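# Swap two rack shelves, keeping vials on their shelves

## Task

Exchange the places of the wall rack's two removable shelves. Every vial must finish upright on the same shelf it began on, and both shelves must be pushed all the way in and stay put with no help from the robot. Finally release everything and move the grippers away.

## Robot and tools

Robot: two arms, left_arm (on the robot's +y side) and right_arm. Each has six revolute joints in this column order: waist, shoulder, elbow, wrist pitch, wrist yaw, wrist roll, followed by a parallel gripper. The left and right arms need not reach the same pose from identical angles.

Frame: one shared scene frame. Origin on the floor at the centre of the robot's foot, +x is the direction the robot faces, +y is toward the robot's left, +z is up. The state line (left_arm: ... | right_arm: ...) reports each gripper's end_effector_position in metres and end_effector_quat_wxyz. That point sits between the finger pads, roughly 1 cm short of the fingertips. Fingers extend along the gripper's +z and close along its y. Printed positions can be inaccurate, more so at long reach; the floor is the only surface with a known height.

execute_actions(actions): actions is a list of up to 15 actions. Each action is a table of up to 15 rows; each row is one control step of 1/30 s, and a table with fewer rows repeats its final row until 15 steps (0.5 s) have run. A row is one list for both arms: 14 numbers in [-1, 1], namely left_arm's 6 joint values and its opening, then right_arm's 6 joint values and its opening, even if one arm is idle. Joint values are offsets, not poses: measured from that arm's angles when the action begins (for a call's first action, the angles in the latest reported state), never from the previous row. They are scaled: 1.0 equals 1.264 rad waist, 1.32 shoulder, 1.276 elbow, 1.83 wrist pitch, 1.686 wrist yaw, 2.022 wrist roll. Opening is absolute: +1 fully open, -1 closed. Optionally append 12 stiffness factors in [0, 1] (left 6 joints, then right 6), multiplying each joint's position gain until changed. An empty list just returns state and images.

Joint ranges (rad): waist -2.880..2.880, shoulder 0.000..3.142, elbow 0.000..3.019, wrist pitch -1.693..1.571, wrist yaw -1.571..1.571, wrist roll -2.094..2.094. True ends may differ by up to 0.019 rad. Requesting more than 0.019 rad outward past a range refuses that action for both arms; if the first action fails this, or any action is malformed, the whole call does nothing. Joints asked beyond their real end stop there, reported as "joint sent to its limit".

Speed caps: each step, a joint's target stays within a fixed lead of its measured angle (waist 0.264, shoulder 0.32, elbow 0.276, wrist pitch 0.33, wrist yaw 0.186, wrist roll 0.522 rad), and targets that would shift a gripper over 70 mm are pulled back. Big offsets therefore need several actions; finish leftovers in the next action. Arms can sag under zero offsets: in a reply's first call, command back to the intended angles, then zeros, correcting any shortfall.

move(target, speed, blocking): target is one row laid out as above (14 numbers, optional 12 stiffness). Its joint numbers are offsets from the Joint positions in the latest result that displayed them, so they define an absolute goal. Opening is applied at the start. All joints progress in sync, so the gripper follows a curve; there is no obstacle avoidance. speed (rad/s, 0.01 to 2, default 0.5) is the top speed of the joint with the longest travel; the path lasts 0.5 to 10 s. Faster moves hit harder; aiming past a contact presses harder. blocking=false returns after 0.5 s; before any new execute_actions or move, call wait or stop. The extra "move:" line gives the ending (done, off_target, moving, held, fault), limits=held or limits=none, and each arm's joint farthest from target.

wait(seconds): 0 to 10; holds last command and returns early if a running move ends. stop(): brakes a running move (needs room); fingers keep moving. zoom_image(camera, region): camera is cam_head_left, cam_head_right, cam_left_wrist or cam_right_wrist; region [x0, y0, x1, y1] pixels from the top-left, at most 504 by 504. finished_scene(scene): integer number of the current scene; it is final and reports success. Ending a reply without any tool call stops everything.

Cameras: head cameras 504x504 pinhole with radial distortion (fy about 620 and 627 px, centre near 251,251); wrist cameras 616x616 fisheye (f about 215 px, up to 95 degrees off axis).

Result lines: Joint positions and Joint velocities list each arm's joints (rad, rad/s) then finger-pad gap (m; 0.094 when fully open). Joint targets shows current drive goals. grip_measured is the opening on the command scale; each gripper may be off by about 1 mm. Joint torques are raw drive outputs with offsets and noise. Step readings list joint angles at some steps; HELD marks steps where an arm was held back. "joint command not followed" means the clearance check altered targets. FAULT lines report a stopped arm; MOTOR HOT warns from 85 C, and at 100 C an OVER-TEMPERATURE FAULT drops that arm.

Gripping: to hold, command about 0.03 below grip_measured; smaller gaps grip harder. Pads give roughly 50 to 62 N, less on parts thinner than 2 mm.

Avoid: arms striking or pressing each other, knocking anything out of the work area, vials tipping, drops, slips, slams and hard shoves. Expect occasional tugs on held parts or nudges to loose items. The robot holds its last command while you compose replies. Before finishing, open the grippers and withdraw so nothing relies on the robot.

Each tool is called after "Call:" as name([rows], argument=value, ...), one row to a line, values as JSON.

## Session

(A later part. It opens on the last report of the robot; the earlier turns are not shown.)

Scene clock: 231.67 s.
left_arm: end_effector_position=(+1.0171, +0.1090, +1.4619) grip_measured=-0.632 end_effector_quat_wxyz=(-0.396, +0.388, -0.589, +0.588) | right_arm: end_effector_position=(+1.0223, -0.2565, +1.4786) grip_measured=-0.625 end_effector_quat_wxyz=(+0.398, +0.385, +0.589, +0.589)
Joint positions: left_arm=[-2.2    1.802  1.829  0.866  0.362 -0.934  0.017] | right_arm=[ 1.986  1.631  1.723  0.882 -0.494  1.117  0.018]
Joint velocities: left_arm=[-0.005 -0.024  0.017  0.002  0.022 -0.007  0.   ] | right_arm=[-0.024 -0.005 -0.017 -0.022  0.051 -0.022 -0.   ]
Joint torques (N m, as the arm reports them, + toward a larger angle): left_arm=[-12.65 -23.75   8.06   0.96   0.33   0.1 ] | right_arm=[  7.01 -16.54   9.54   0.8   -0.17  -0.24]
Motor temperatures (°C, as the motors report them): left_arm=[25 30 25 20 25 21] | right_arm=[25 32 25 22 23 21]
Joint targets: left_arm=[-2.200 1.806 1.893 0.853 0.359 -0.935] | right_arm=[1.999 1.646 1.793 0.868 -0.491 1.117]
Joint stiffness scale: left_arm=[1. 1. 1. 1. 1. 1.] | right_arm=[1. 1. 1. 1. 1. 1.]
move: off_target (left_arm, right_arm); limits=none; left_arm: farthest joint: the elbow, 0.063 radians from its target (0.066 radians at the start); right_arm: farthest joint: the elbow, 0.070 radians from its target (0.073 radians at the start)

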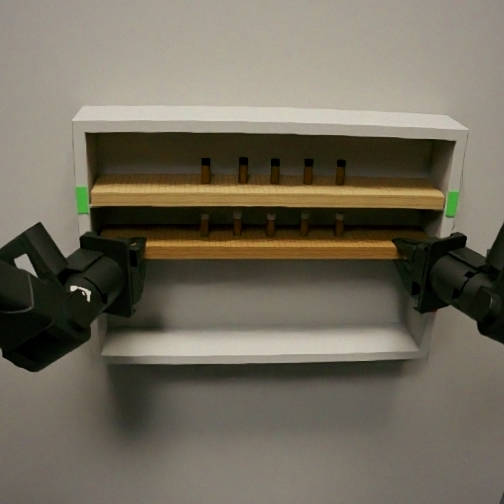

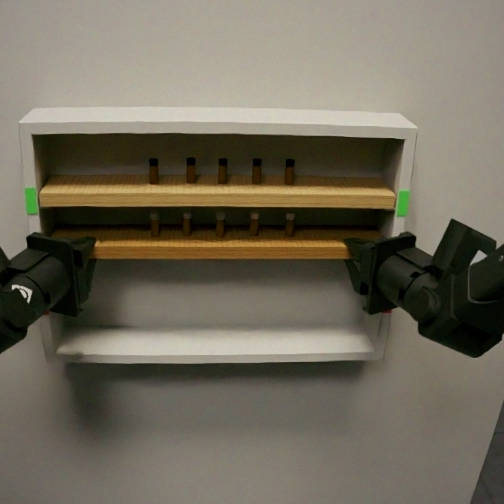

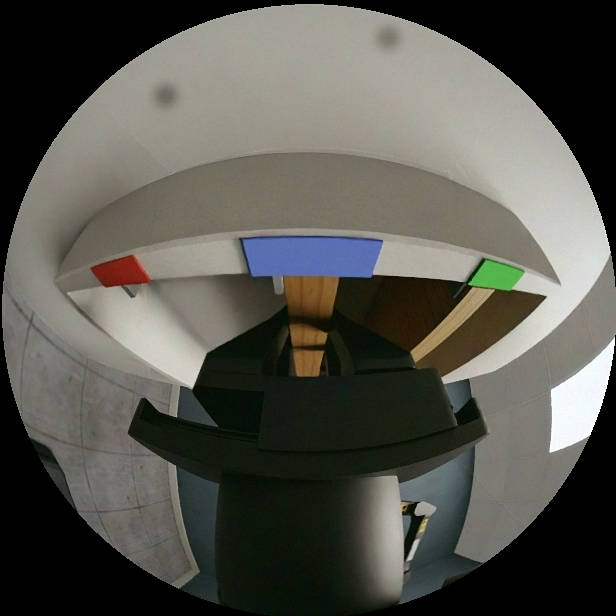

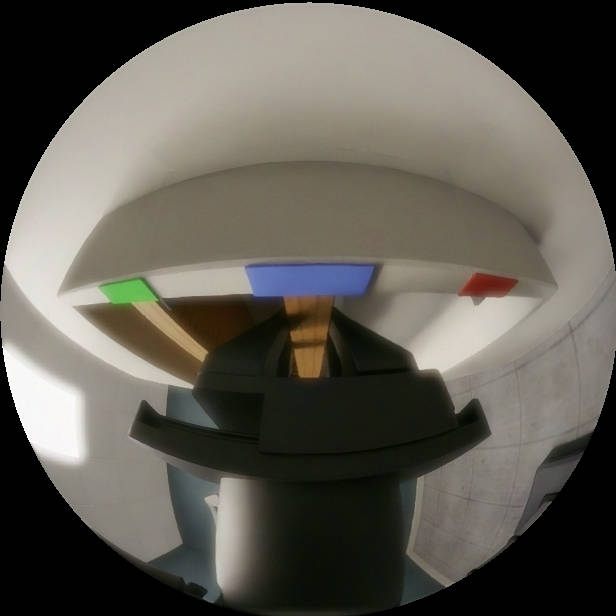

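Call:
move(target=[0,0,0.014,0,0,0,-0.55,0,0,0.017,0,0,0,-0.55], speed=0.05)

Call:
move(target=[0,0,0.014,0,0,0,0,0,0,0.017,0,0,0,0], speed=0.05)

Call:
move(target=[0,-0.066,-0.208,0.112,0,0,0,-0.016,-0.077,-0.2,0.11,-0.004,0.006,0], speed=0.25)

Call:
move(target=[-0.071,-0.121,-0.077,-0.047,-0.030,0.039,0,0.057,-0.14,-0.073,-0.063,0.022,-0.031,0], speed=0.25)

Scene clock: 240.40 s.
left_arm: end_effector_position=(+1.0163, +0.1085, +1.4613) grip_measured=-0.552 end_effector_quat_wxyz=(-0.395, +0.389, -0.589, +0.588) | right_arm: end_effector_position=(+1.0216, -0.2559, +1.4781) grip_measured=-0.552 end_effector_quat_wxyz=(+0.397, +0.385, +0.589, +0.589)
Joint positions: left_arm=[-2.2    1.802  1.827  0.866  0.362 -0.934  0.021] | right_arm=[ 1.987  1.631  1.722  0.882 -0.495  1.117  0.021]
Joint velocities: left_arm=[-0.015  0.005  0.012 -0.007 -0.007  0.037 -0.002] | right_arm=[-0.005 -0.005  0.007 -0.002 -0.066 -0.007  0.   ]
Joint torques (N m, as the arm reports them, + toward a larger angle): left_arm=[-12.69 -24.     4.89   1.43   0.51   0.11] | right_arm=[  5.86 -17.44   6.41   1.25  -0.28  -0.24]
Motor temperatures (°C, as the motors report them): left_arm=[25 30 27 20 25 21] | right_arm=[25 32 26 22 23 21]
Joint targets: left_arm=[-2.200 1.802 1.847 0.866 0.362 -0.934] | right_arm=[1.987 1.631 1.745 0.882 -0.494 1.117]
Joint stiffness scale: left_arm=[1. 1. 1. 1. 1. 1.] | right_arm=[1. 1. 1. 1. 1. 1.]
move: off_target (right_arm); limits=none; left_arm: farthest joint: the elbow, 0.020 radians from its target (0.018 radians at the start); right_arm: farthest joint: the elbow, 0.023 radians from its target (0.021 radians at the start)

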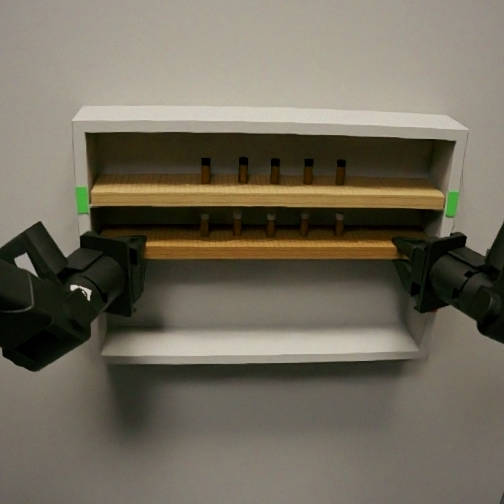

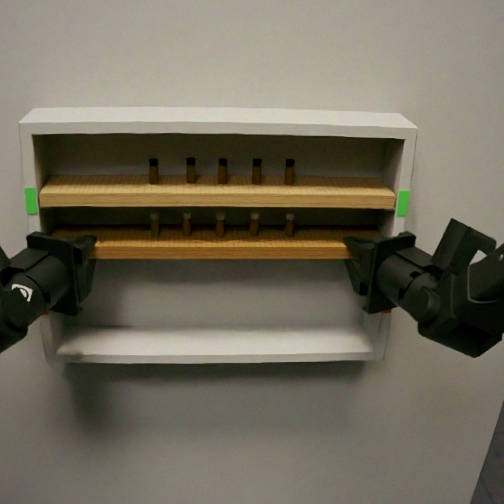

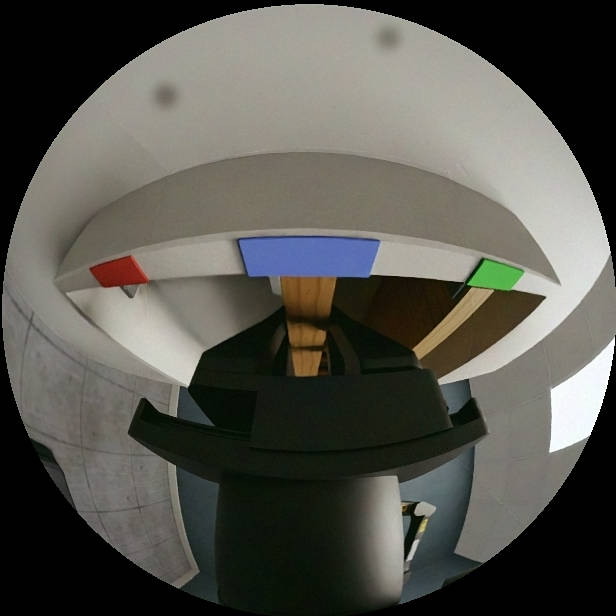

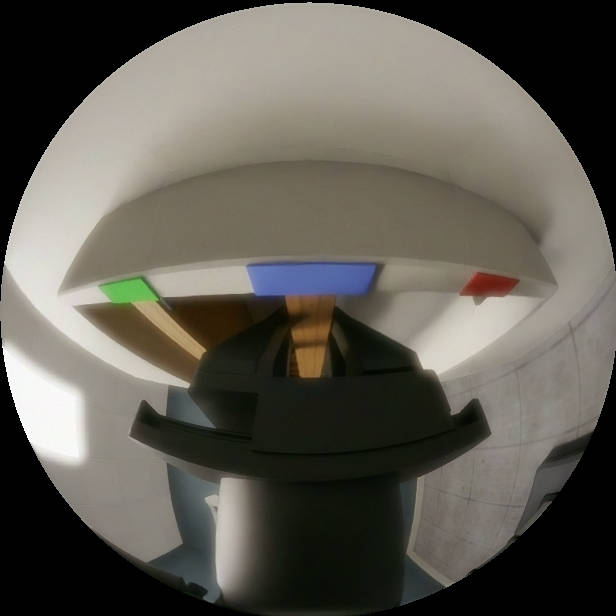

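Scene clock: 241.10 s.
left_arm: end_effector_position=(+1.0163, +0.1085, +1.4613) grip_measured=-0.002 end_effector_quat_wxyz=(-0.395, +0.389, -0.589, +0.588) | right_arm: end_effector_position=(+1.0216, -0.2559, +1.4781) grip_measured=-0.002 end_effector_quat_wxyz=(+0.397, +0.385, +0.589, +0.589)
Joint positions: left_arm=[-2.2    1.802  1.827  0.866  0.362 -0.934  0.047] | right_arm=[ 1.987  1.631  1.722  0.882 -0.495  1.117  0.047]
Joint velocities: left_arm=[-0.024 -0.005 -0.007  0.007 -0.022  0.037  0.001] | right_arm=[-0.005 -0.015  0.007  0.002  0.007 -0.022  0.   ]
Joint torques (N m, as the arm reports them, + toward a larger angle): left_arm=[-12.64 -24.15   4.79   1.41   0.51   0.11] | right_arm=[  5.8  -17.46   6.22   1.26  -0.29  -0.23]
Motor temperatures (°C, as the motors report them): left_arm=[25 30 27 20 25 21] | right_arm=[25 32 26 22 23 21]
Joint targets: left_arm=[-2.200 1.802 1.845 0.866 0.362 -0.934] | right_arm=[1.987 1.631 1.743 0.882 -0.495 1.117]
Joint stiffness scale: left_arm=[1. 1. 1. 1. 1. 1.] | right_arm=[1. 1. 1. 1. 1. 1.]
move: off_target (right_arm); limits=none; left_arm: farthest joint: the elbow, 0.018 radians from its target (0.018 radians at the start); right_arm: farthest joint: the elbow, 0.022 radians from its target (0.022 radians at the start)

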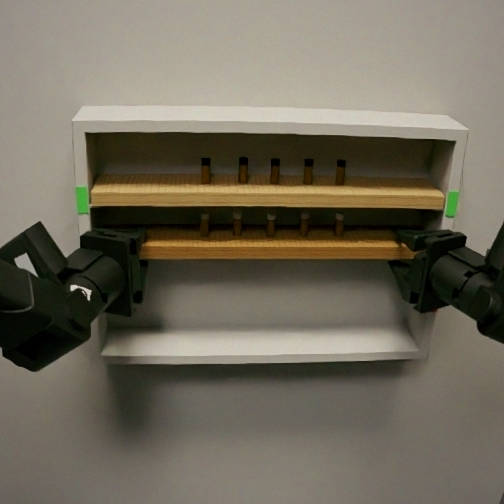

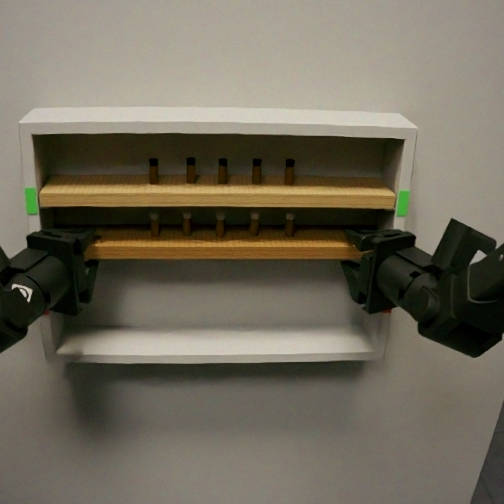

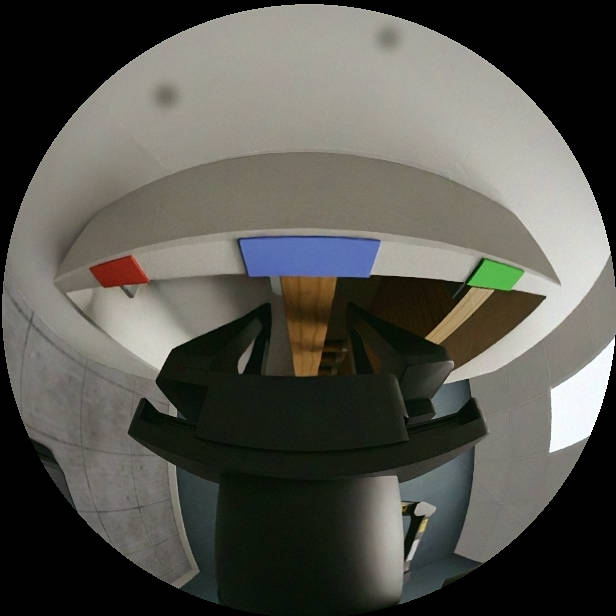

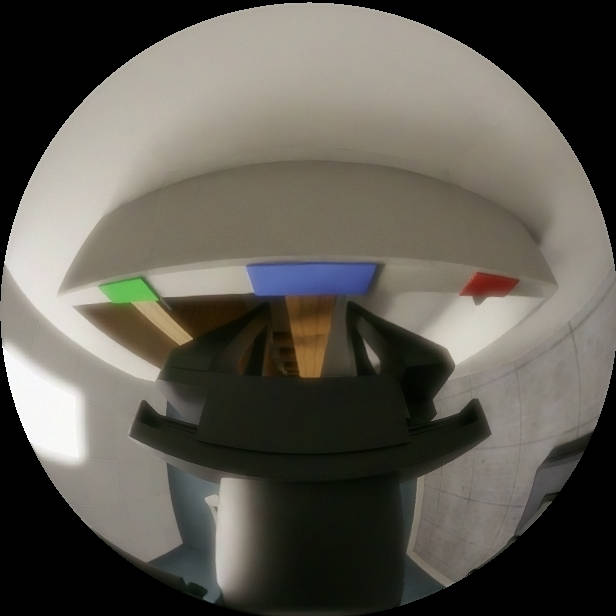

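Scene clock: 242.53 s.
left_arm: end_effector_position=(+0.9475, +0.1076, +1.4639) grip_measured=-0.002 end_effector_quat_wxyz=(-0.393, +0.389, -0.590, +0.588) | right_arm: end_effector_position=(+0.9549, -0.2487, +1.4838) grip_measured=-0.002 end_effector_quat_wxyz=(+0.398, +0.383, +0.588, +0.590)
Joint positions: left_arm=[-2.2    1.725  1.563  1.049  0.362 -0.934  0.047] | right_arm=[ 1.987  1.55   1.468  1.06  -0.497  1.117  0.047]
Joint velocities: left_arm=[-0.024 -0.005  0.007  0.012 -0.037 -0.066  0.   ] | right_arm=[-0.015 -0.024  0.002 -0.007 -0.066 -0.007  0.   ]
Joint torques (N m, as the arm reports them, + toward a larger angle): left_arm=[-11.75 -23.03   2.25   2.23   0.5    0.11] | right_arm=[  4.16 -17.4    3.48   2.13  -0.43  -0.12]
Motor temperatures (°C, as the motors report them): left_arm=[25 30 26 20 25 21] | right_arm=[25 32 26 22 23 21]
Joint targets: left_arm=[-2.200 1.715 1.562 1.071 0.362 -0.934] | right_arm=[1.967 1.529 1.466 1.084 -0.501 1.130]
Joint stiffness scale: left_arm=[1. 1. 1. 1. 1. 1.] | right_arm=[1. 1. 1. 1. 1. 1.]
move: off_target (left_arm, right_arm); limits=none; left_arm: farthest joint: the wrist pitch, 0.022 radians from its target (0.205 radians at the start); right_arm: farthest joint: the wrist pitch, 0.024 radians from its target (0.201 radians at the start)

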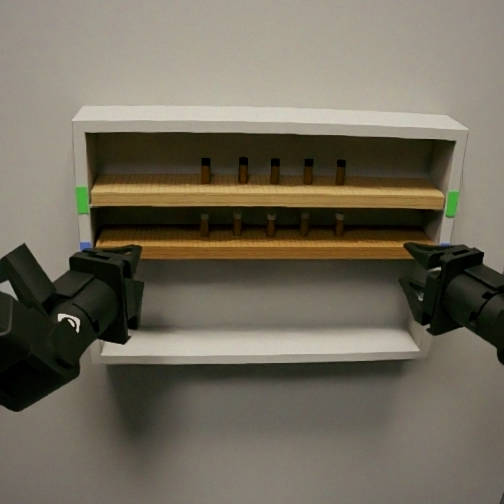

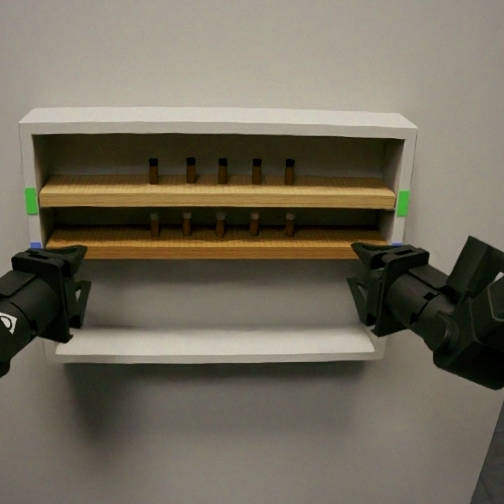

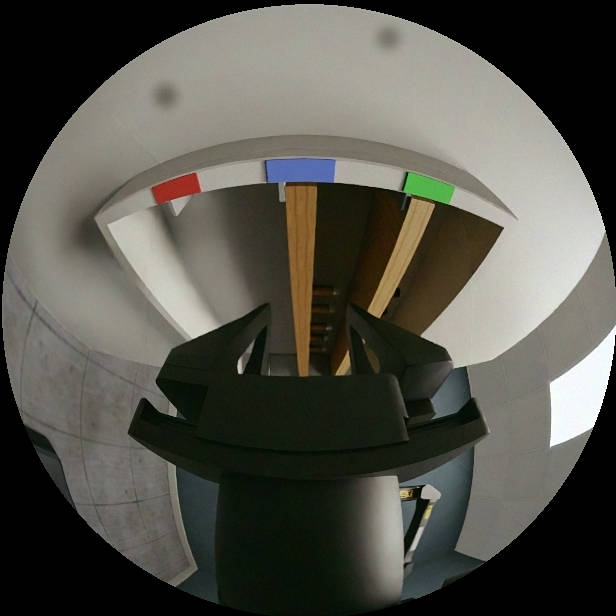

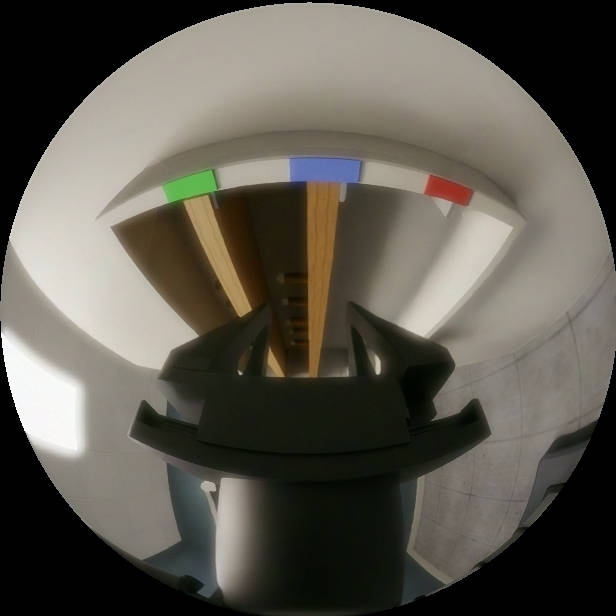

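Scene clock: 243.83 s.
left_arm: end_effector_position=(+0.9601, +0.1138, +1.5475) grip_measured=-0.002 end_effector_quat_wxyz=(-0.400, +0.387, -0.585, +0.590) | right_arm: end_effector_position=(+0.9632, -0.2571, +1.5640) grip_measured=-0.002 end_effector_quat_wxyz=(+0.402, +0.383, +0.586, +0.591)
Joint positions: left_arm=[-2.28   1.563  1.468  0.978  0.314 -0.87   0.047] | right_arm=[ 2.042  1.372  1.376  0.96  -0.464  1.069  0.047]
Joint velocities: left_arm=[-0.005  0.005 -0.017  0.002 -0.007  0.037 -0.001] | right_arm=[-0.015  0.005 -0.002 -0.002  0.037  0.037 -0.   ]
Joint torques (N m, as the arm reports them, + toward a larger angle): left_arm=[-12.25 -21.13   2.52   0.84   0.39   0.24] | right_arm=[  6.55 -15.99   4.08   0.74  -0.14  -0.33]
Motor temperatures (°C, as the motors report them): left_arm=[25 30 26 20 25 21] | right_arm=[25 32 26 22 23 21]
Joint targets: left_arm=[-2.290 1.566 1.465 0.963 0.311 -0.855] | right_arm=[2.059 1.365 1.374 0.944 -0.460 1.055]
Joint stiffness scale: left_arm=[1. 1. 1. 1. 1. 1.] | right_arm=[1. 1. 1. 1. 1. 1.]
move: done; limits=none; left_arm: farthest joint: the wrist pitch, 0.015 radians from its target (0.086 radians at the start); right_arm: farthest joint: the waist, 0.017 radians from its target (0.072 radians at the start)

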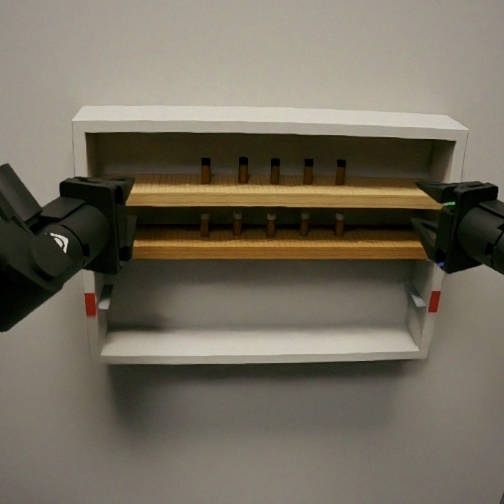

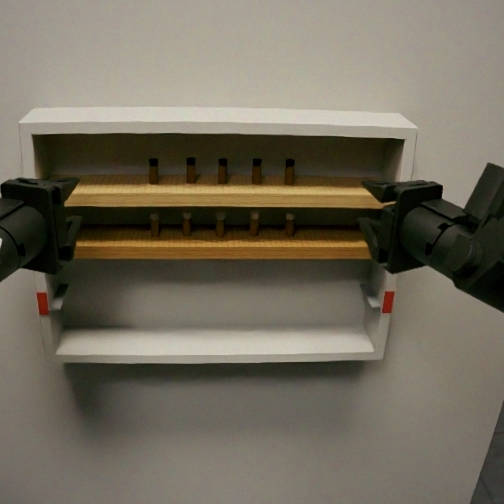

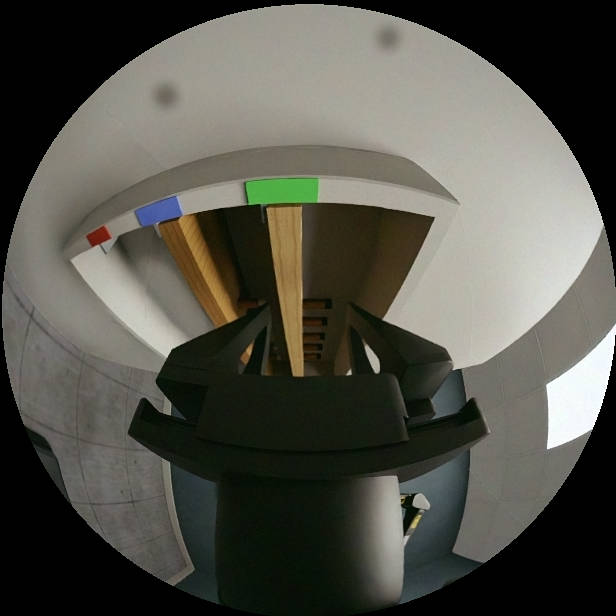

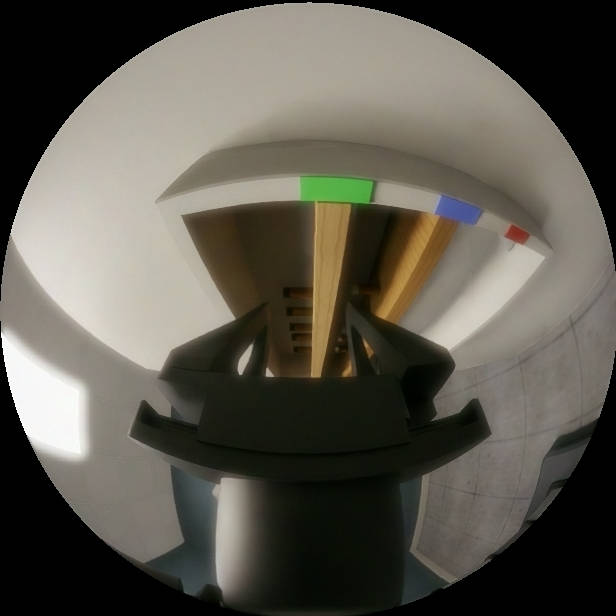

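Call:
move(target=[0.018,0.078,0.187,-0.09,0,0,0.3,0.015,0.088,0.195,-0.087,0.004,0,0.3], speed=0.15)

Scene clock: 253.90 s.
left_arm: end_effector_position=(+1.0130, +0.1062, +1.5366) grip_measured=+0.298 end_effector_quat_wxyz=(-0.393, +0.388, -0.590, +0.589) | right_arm: end_effector_position=(+1.0188, -0.2574, +1.5505) grip_measured=+0.298 end_effector_quat_wxyz=(+0.395, +0.387, +0.590, +0.589)
Joint positions: left_arm=[-2.279  1.645  1.682  0.828  0.314 -0.869  0.061] | right_arm=[ 2.042  1.463  1.593  0.816 -0.462  1.068  0.061]
Joint velocities: left_arm=[ 0.015 -0.015  0.007 -0.022 -0.007  0.066  0.   ] | right_arm=[-0.005  0.005  0.002  0.007  0.022  0.022 -0.001]
Joint torques (N m, as the arm reports them, + toward a larger angle): left_arm=[-10.27 -20.93   5.2    0.82   0.55   0.11] | right_arm=[  7.01 -15.36   7.06   0.77  -0.15  -0.24]
Motor temperatures (°C, as the motors report them): left_arm=[25 29 25 20 25 21] | right_arm=[25 32 25 22 23 21]
Joint targets: left_arm=[-2.257 1.666 1.706 0.813 0.314 -0.870] | right_arm=[2.061 1.489 1.624 0.800 -0.458 1.069]
Joint stiffness scale: left_arm=[1. 1. 1. 1. 1. 1.] | right_arm=[1. 1. 1. 1. 1. 1.]
move: off_target (left_arm, right_arm); limits=none; left_arm: farthest joint: the elbow, 0.024 radians from its target (0.239 radians at the start); right_arm: farthest joint: the elbow, 0.032 radians from its target (0.249 radians at the start)

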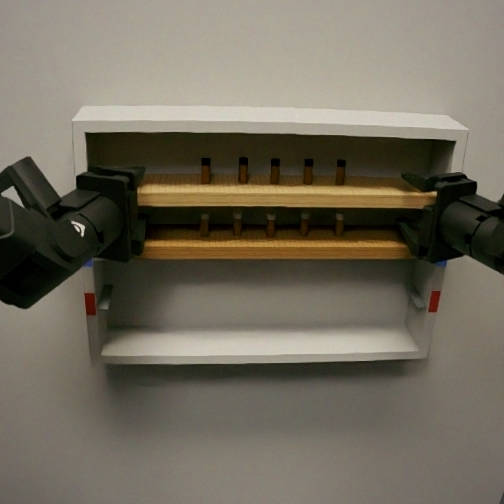

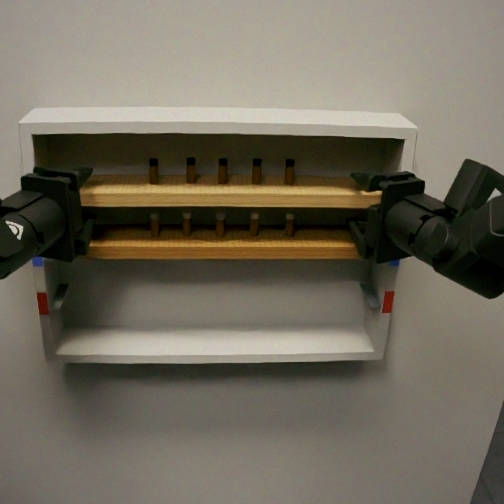

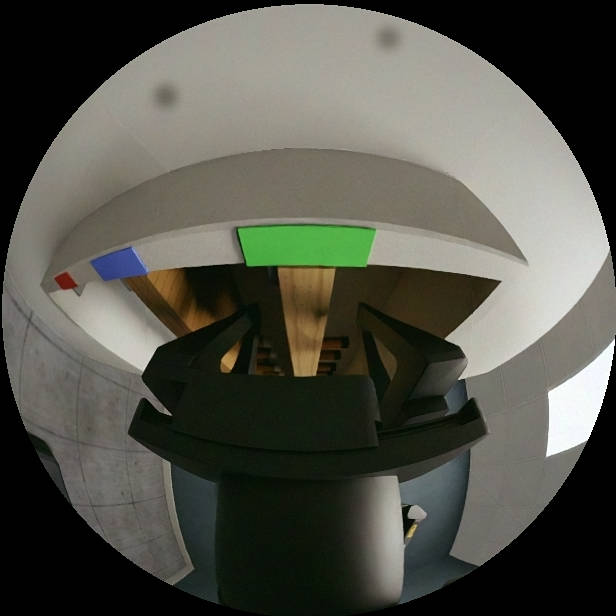

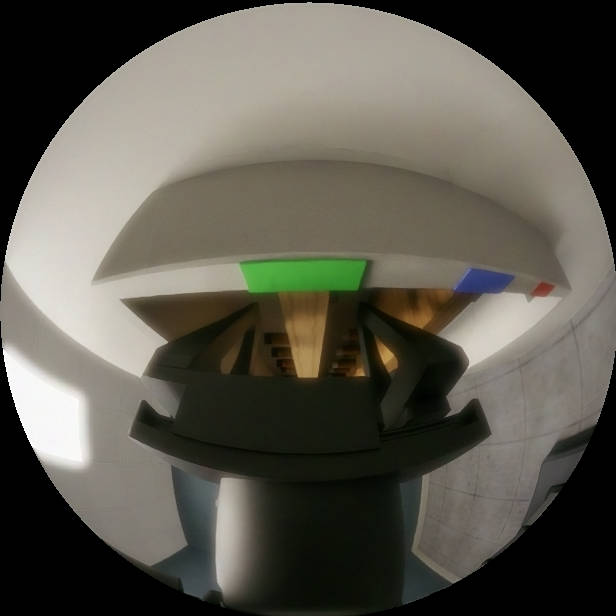

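Nudge left waist/elbow, then close.

Call:
move(target=[0.023,0,0.024,0,0,0,-0.4,0,0,0.03,0,0,0,-0.4], speed=0.05)

Call:
move(target=[0,0,0.016,0,0,0,-0.75,0,0,0.02,0,0,0,-0.75], speed=0.05)

Scene clock: 260.00 s.
left_arm: end_effector_position=(+1.0161, +0.1125, +1.5350) grip_measured=-0.398 end_effector_quat_wxyz=(-0.398, +0.387, -0.590, +0.586) | right_arm: end_effector_position=(+1.0214, -0.2589, +1.5532) grip_measured=-0.397 end_effector_quat_wxyz=(+0.398, +0.385, +0.588, +0.589)
Joint positions: left_arm=[-2.27   1.645  1.689  0.828  0.314 -0.869  0.028] | right_arm=[ 2.042  1.463  1.6    0.816 -0.462  1.068  0.028]
Joint velocities: left_arm=[-0.015 -0.015  0.007  0.007 -0.051 -0.066  0.   ] | right_arm=[-0.015 -0.005 -0.012 -0.002  0.037  0.022 -0.001]
Joint torques (N m, as the arm reports them, + toward a larger angle): left_arm=[ -9.98 -23.08   5.23   1.35   0.54   0.11] | right_arm=[  5.53 -17.13   7.07   1.27  -0.3   -0.24]
Motor temperatures (°C, as the motors report them): left_arm=[24 29 25 20 25 21] | right_arm=[25 32 25 22 23 21]
Joint targets: left_arm=[-2.250 1.645 1.713 0.828 0.314 -0.869] | right_arm=[2.042 1.463 1.631 0.816 -0.462 1.068]
Joint stiffness scale: left_arm=[1. 1. 1. 1. 1. 1.] | right_arm=[1. 1. 1. 1. 1. 1.]
move: off_target (left_arm, right_arm); limits=none; left_arm: farthest joint: the elbow, 0.023 radians from its target (0.030 radians at the start); right_arm: farthest joint: the elbow, 0.031 radians from its target (0.038 radians at the start)

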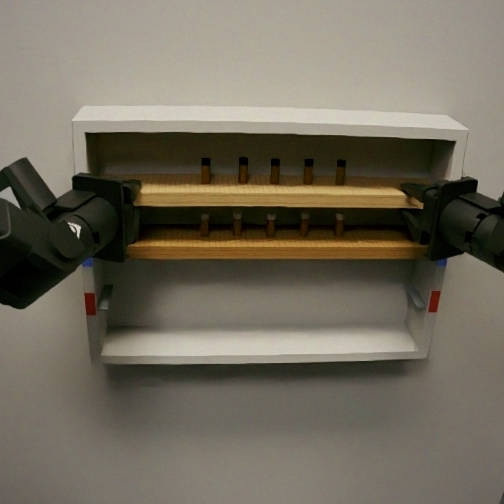

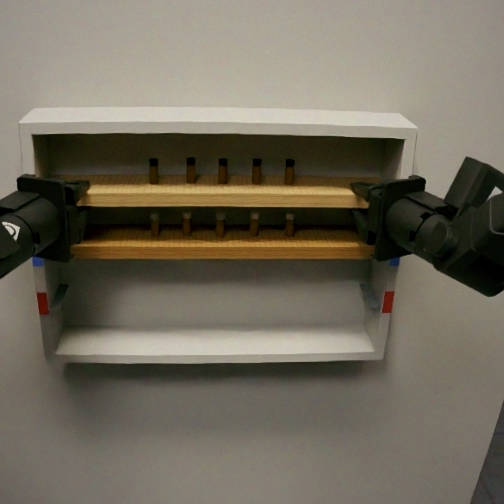

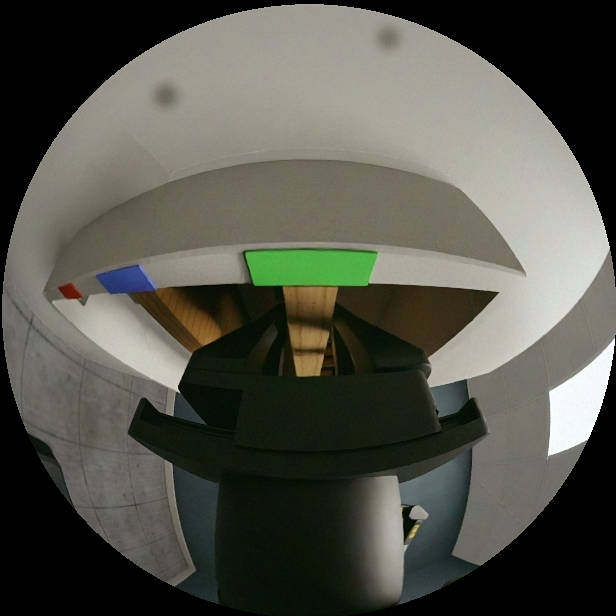

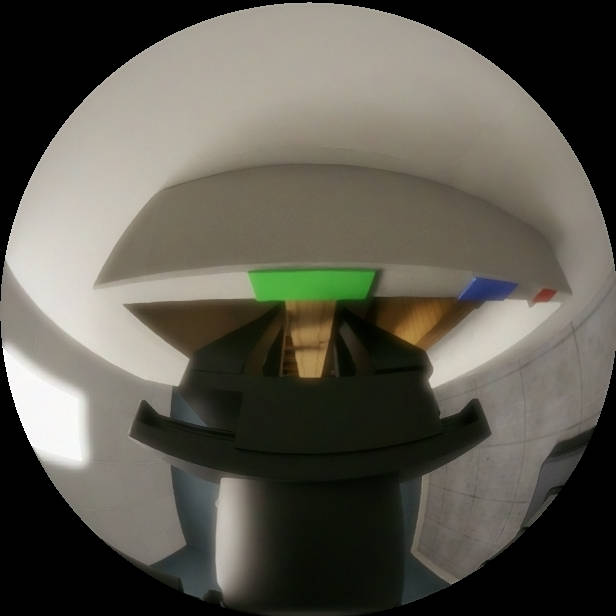

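Scene clock: 260.73 s.
left_arm: end_effector_position=(+1.0161, +0.1124, +1.5351) grip_measured=-0.634 end_effector_quat_wxyz=(-0.398, +0.387, -0.590, +0.586) | right_arm: end_effector_position=(+1.0214, -0.2590, +1.5530) grip_measured=-0.625 end_effector_quat_wxyz=(+0.399, +0.385, +0.588, +0.589)
Joint positions: left_arm=[-2.27   1.645  1.689  0.828  0.315 -0.869  0.017] | right_arm=[ 2.042  1.463  1.6    0.815 -0.461  1.066  0.018]
Joint velocities: left_arm=[-0.005 -0.005 -0.002  0.007 -0.007  0.022  0.001] | right_arm=[-0.005  0.015  0.002 -0.007 -0.095 -0.066 -0.   ]
Joint torques (N m, as the arm reports them, + toward a larger angle): left_arm=[-11.96 -23.03   5.     1.37   0.52   0.11] | right_arm=[  5.39 -17.23   6.71   1.29  -0.32  -0.21]
Motor temperatures (°C, as the motors report them): left_arm=[25 29 25 20 25 21] | right_arm=[25 32 25 22 23 21]
Joint targets: left_arm=[-2.270 1.645 1.710 0.828 0.314 -0.870] | right_arm=[2.042 1.463 1.626 0.816 -0.462 1.068]
Joint stiffness scale: left_arm=[1. 1. 1. 1. 1. 1.] | right_arm=[1. 1. 1. 1. 1. 1.]
move: off_target (right_arm); limits=none; left_arm: farthest joint: the elbow, 0.020 radians from its target (0.020 radians at the start); right_arm: farthest joint: the elbow, 0.025 radians from its target (0.025 radians at the start)

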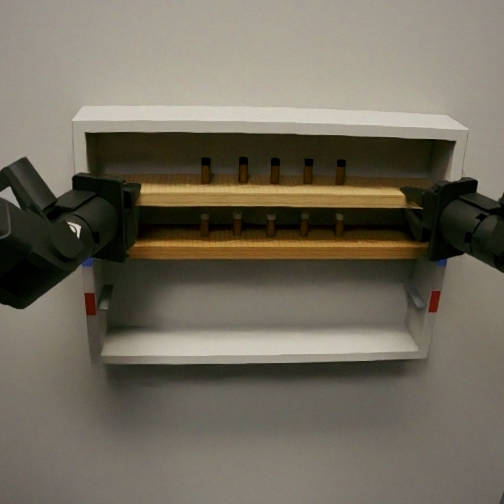

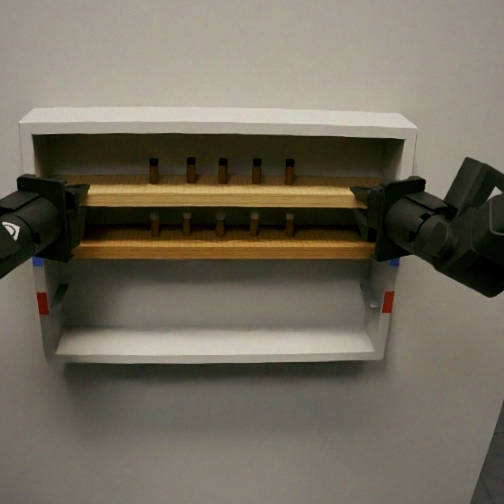

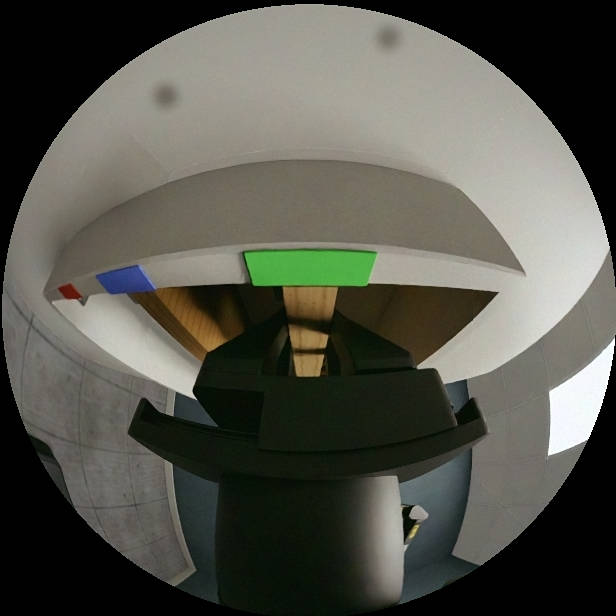

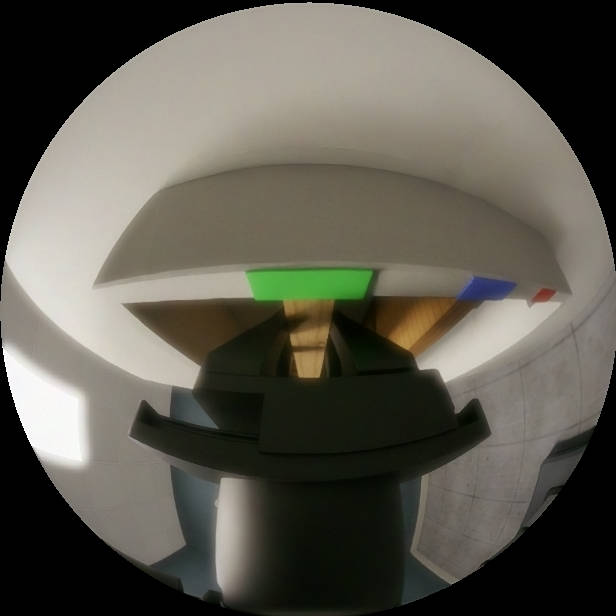

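Call:
move(target=[-0.013,-0.082,-0.150,0.092,0,0,-0.75,-0.022,-0.091,-0.150,0.09,-0.004,0.01,-0.75], speed=0.07)

Call:
move(target=[-0.015,-0.072,-0.142,0.094,0,0,-0.75,-0.022,-0.082,-0.142,0.092,-0.006,0.01,-0.75], speed=0.08)

Scene clock: 275.00 s.
left_arm: end_effector_position=(+0.9637, +0.1140, +1.5366) grip_measured=-0.634 end_effector_quat_wxyz=(-0.395, +0.389, -0.592, +0.584) | right_arm: end_effector_position=(+0.9678, -0.2574, +1.5544) grip_measured=-0.625 end_effector_quat_wxyz=(+0.398, +0.386, +0.591, +0.586)
Joint positions: left_arm=[-2.27   1.577  1.489  0.954  0.311 -0.869  0.017] | right_arm=[ 2.035  1.39   1.4    0.939 -0.462  1.067  0.018]
Joint velocities: left_arm=[ 0.005 -0.015 -0.012 -0.007  0.037  0.007 -0.   ] | right_arm=[-0.024  0.005 -0.007  0.017  0.007 -0.022  0.001]
Joint torques (N m, as the arm reports them, + toward a larger angle): left_arm=[-12.74 -25.11   3.4    2.87   0.75   0.11] | right_arm=[  3.53 -19.39   4.8    2.57  -0.54  -0.05]
Motor temperatures (°C, as the motors report them): left_arm=[25 29 25 20 25 21] | right_arm=[25 32 25 22 23 21]
Joint targets: left_arm=[-2.286 1.536 1.498 0.996 0.315 -0.869] | right_arm=[2.014 1.343 1.409 0.980 -0.468 1.087]
Joint stiffness scale: left_arm=[1. 1. 1. 1. 1. 1.] | right_arm=[1. 1. 1. 1. 1. 1.]
move: off_target (left_arm, right_arm); limits=none; left_arm: farthest joint: the wrist pitch, 0.042 radians from its target (0.168 radians at the start); right_arm: farthest joint: the shoulder, 0.047 radians from its target (0.120 radians at the start)

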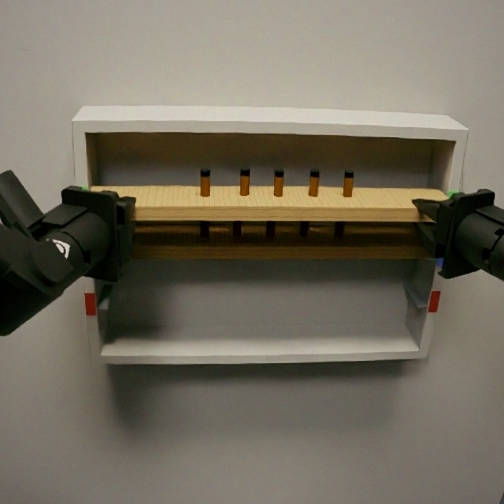

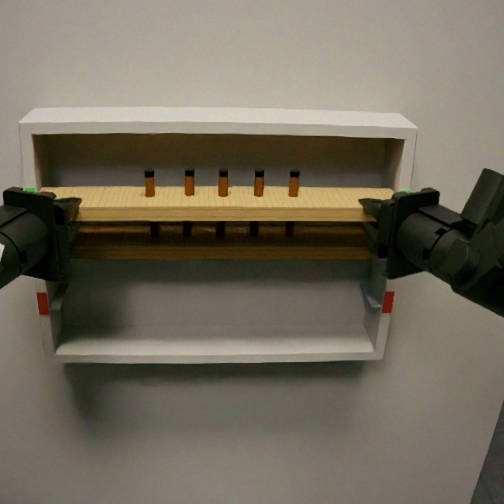

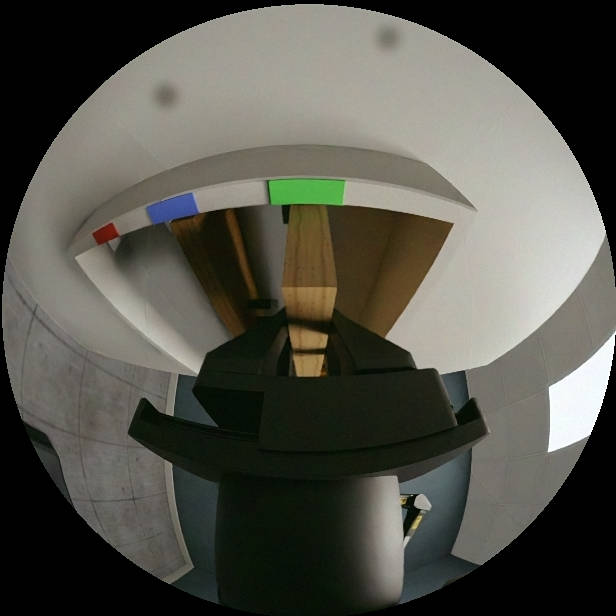

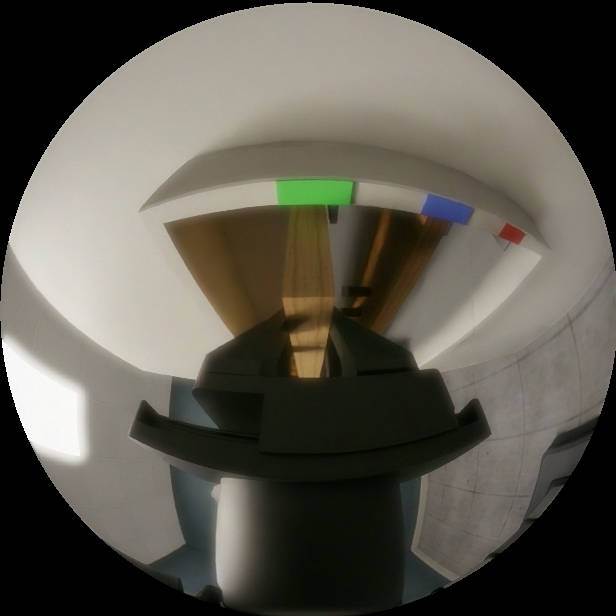

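Scene clock: 277.57 s.
left_arm: end_effector_position=(+0.9079, +0.1135, +1.5410) grip_measured=-0.634 end_effector_quat_wxyz=(-0.392, +0.391, -0.593, +0.585) | right_arm: end_effector_position=(+0.9121, -0.2561, +1.5585) grip_measured=-0.625 end_effector_quat_wxyz=(+0.398, +0.385, +0.592, +0.586)
Joint positions: left_arm=[-2.276  1.524  1.3    1.083  0.308 -0.869  0.017] | right_arm=[ 2.028  1.326  1.21   1.065 -0.467  1.072  0.018]
Joint velocities: left_arm=[-0.015 -0.015 -0.012 -0.017 -0.007 -0.037  0.   ] | right_arm=[-0.005  0.015  0.007  0.002 -0.007 -0.007 -0.   ]
Joint torques (N m, as the arm reports them, + toward a larger angle): left_arm=[-11.76 -23.52   2.58   2.89   0.72   0.11] | right_arm=[  3.03 -17.75   3.84   2.64  -0.49  -0.1 ]
Motor temperatures (°C, as the motors report them): left_arm=[25 29 25 20 25 21] | right_arm=[25 32 25 22 23 21]
Joint targets: left_arm=[-2.289 1.483 1.308 1.126 0.311 -0.869] | right_arm=[2.008 1.282 1.219 1.108 -0.472 1.087]
Joint stiffness scale: left_arm=[1. 1. 1. 1. 1. 1.] | right_arm=[1. 1. 1. 1. 1. 1.]
move: off_target (left_arm, right_arm); limits=none; left_arm: farthest joint: the wrist pitch, 0.043 radians from its target (0.172 radians at the start); right_arm: farthest joint: the shoulder, 0.044 radians from its target (0.108 radians at the start)

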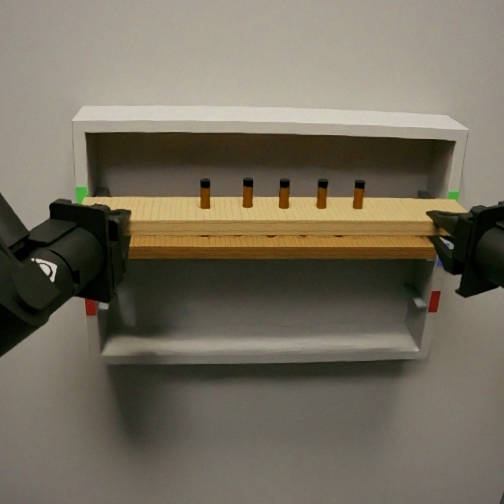

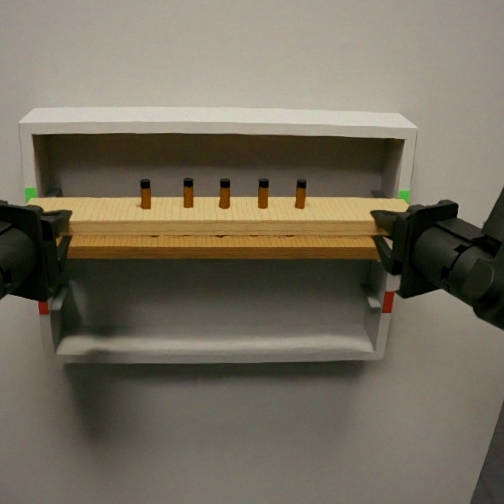

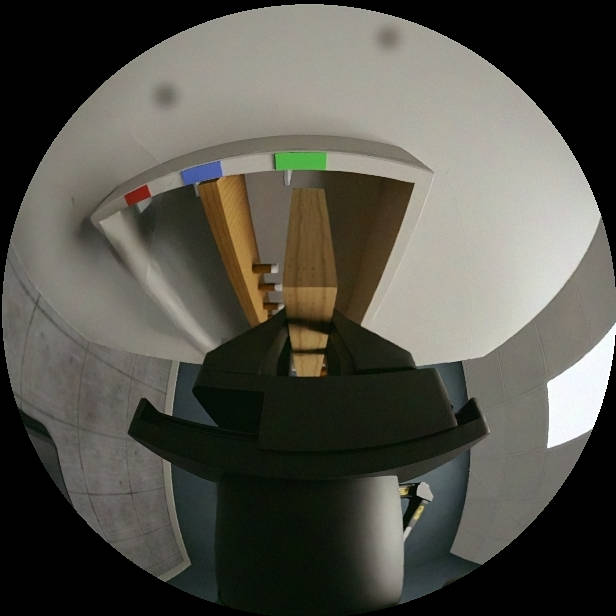

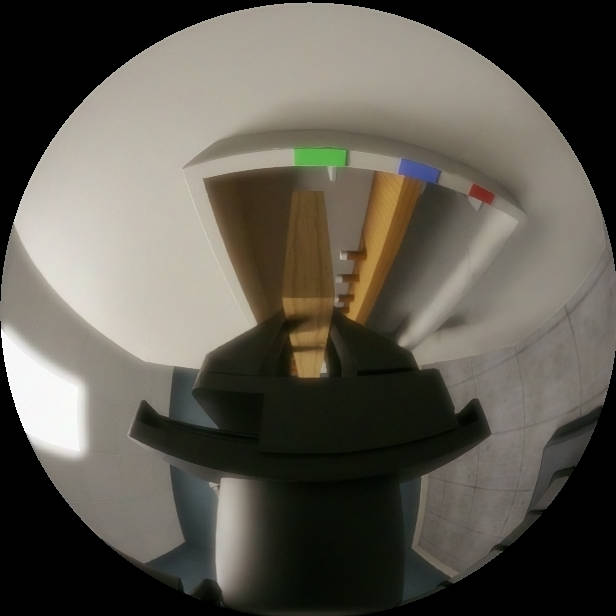

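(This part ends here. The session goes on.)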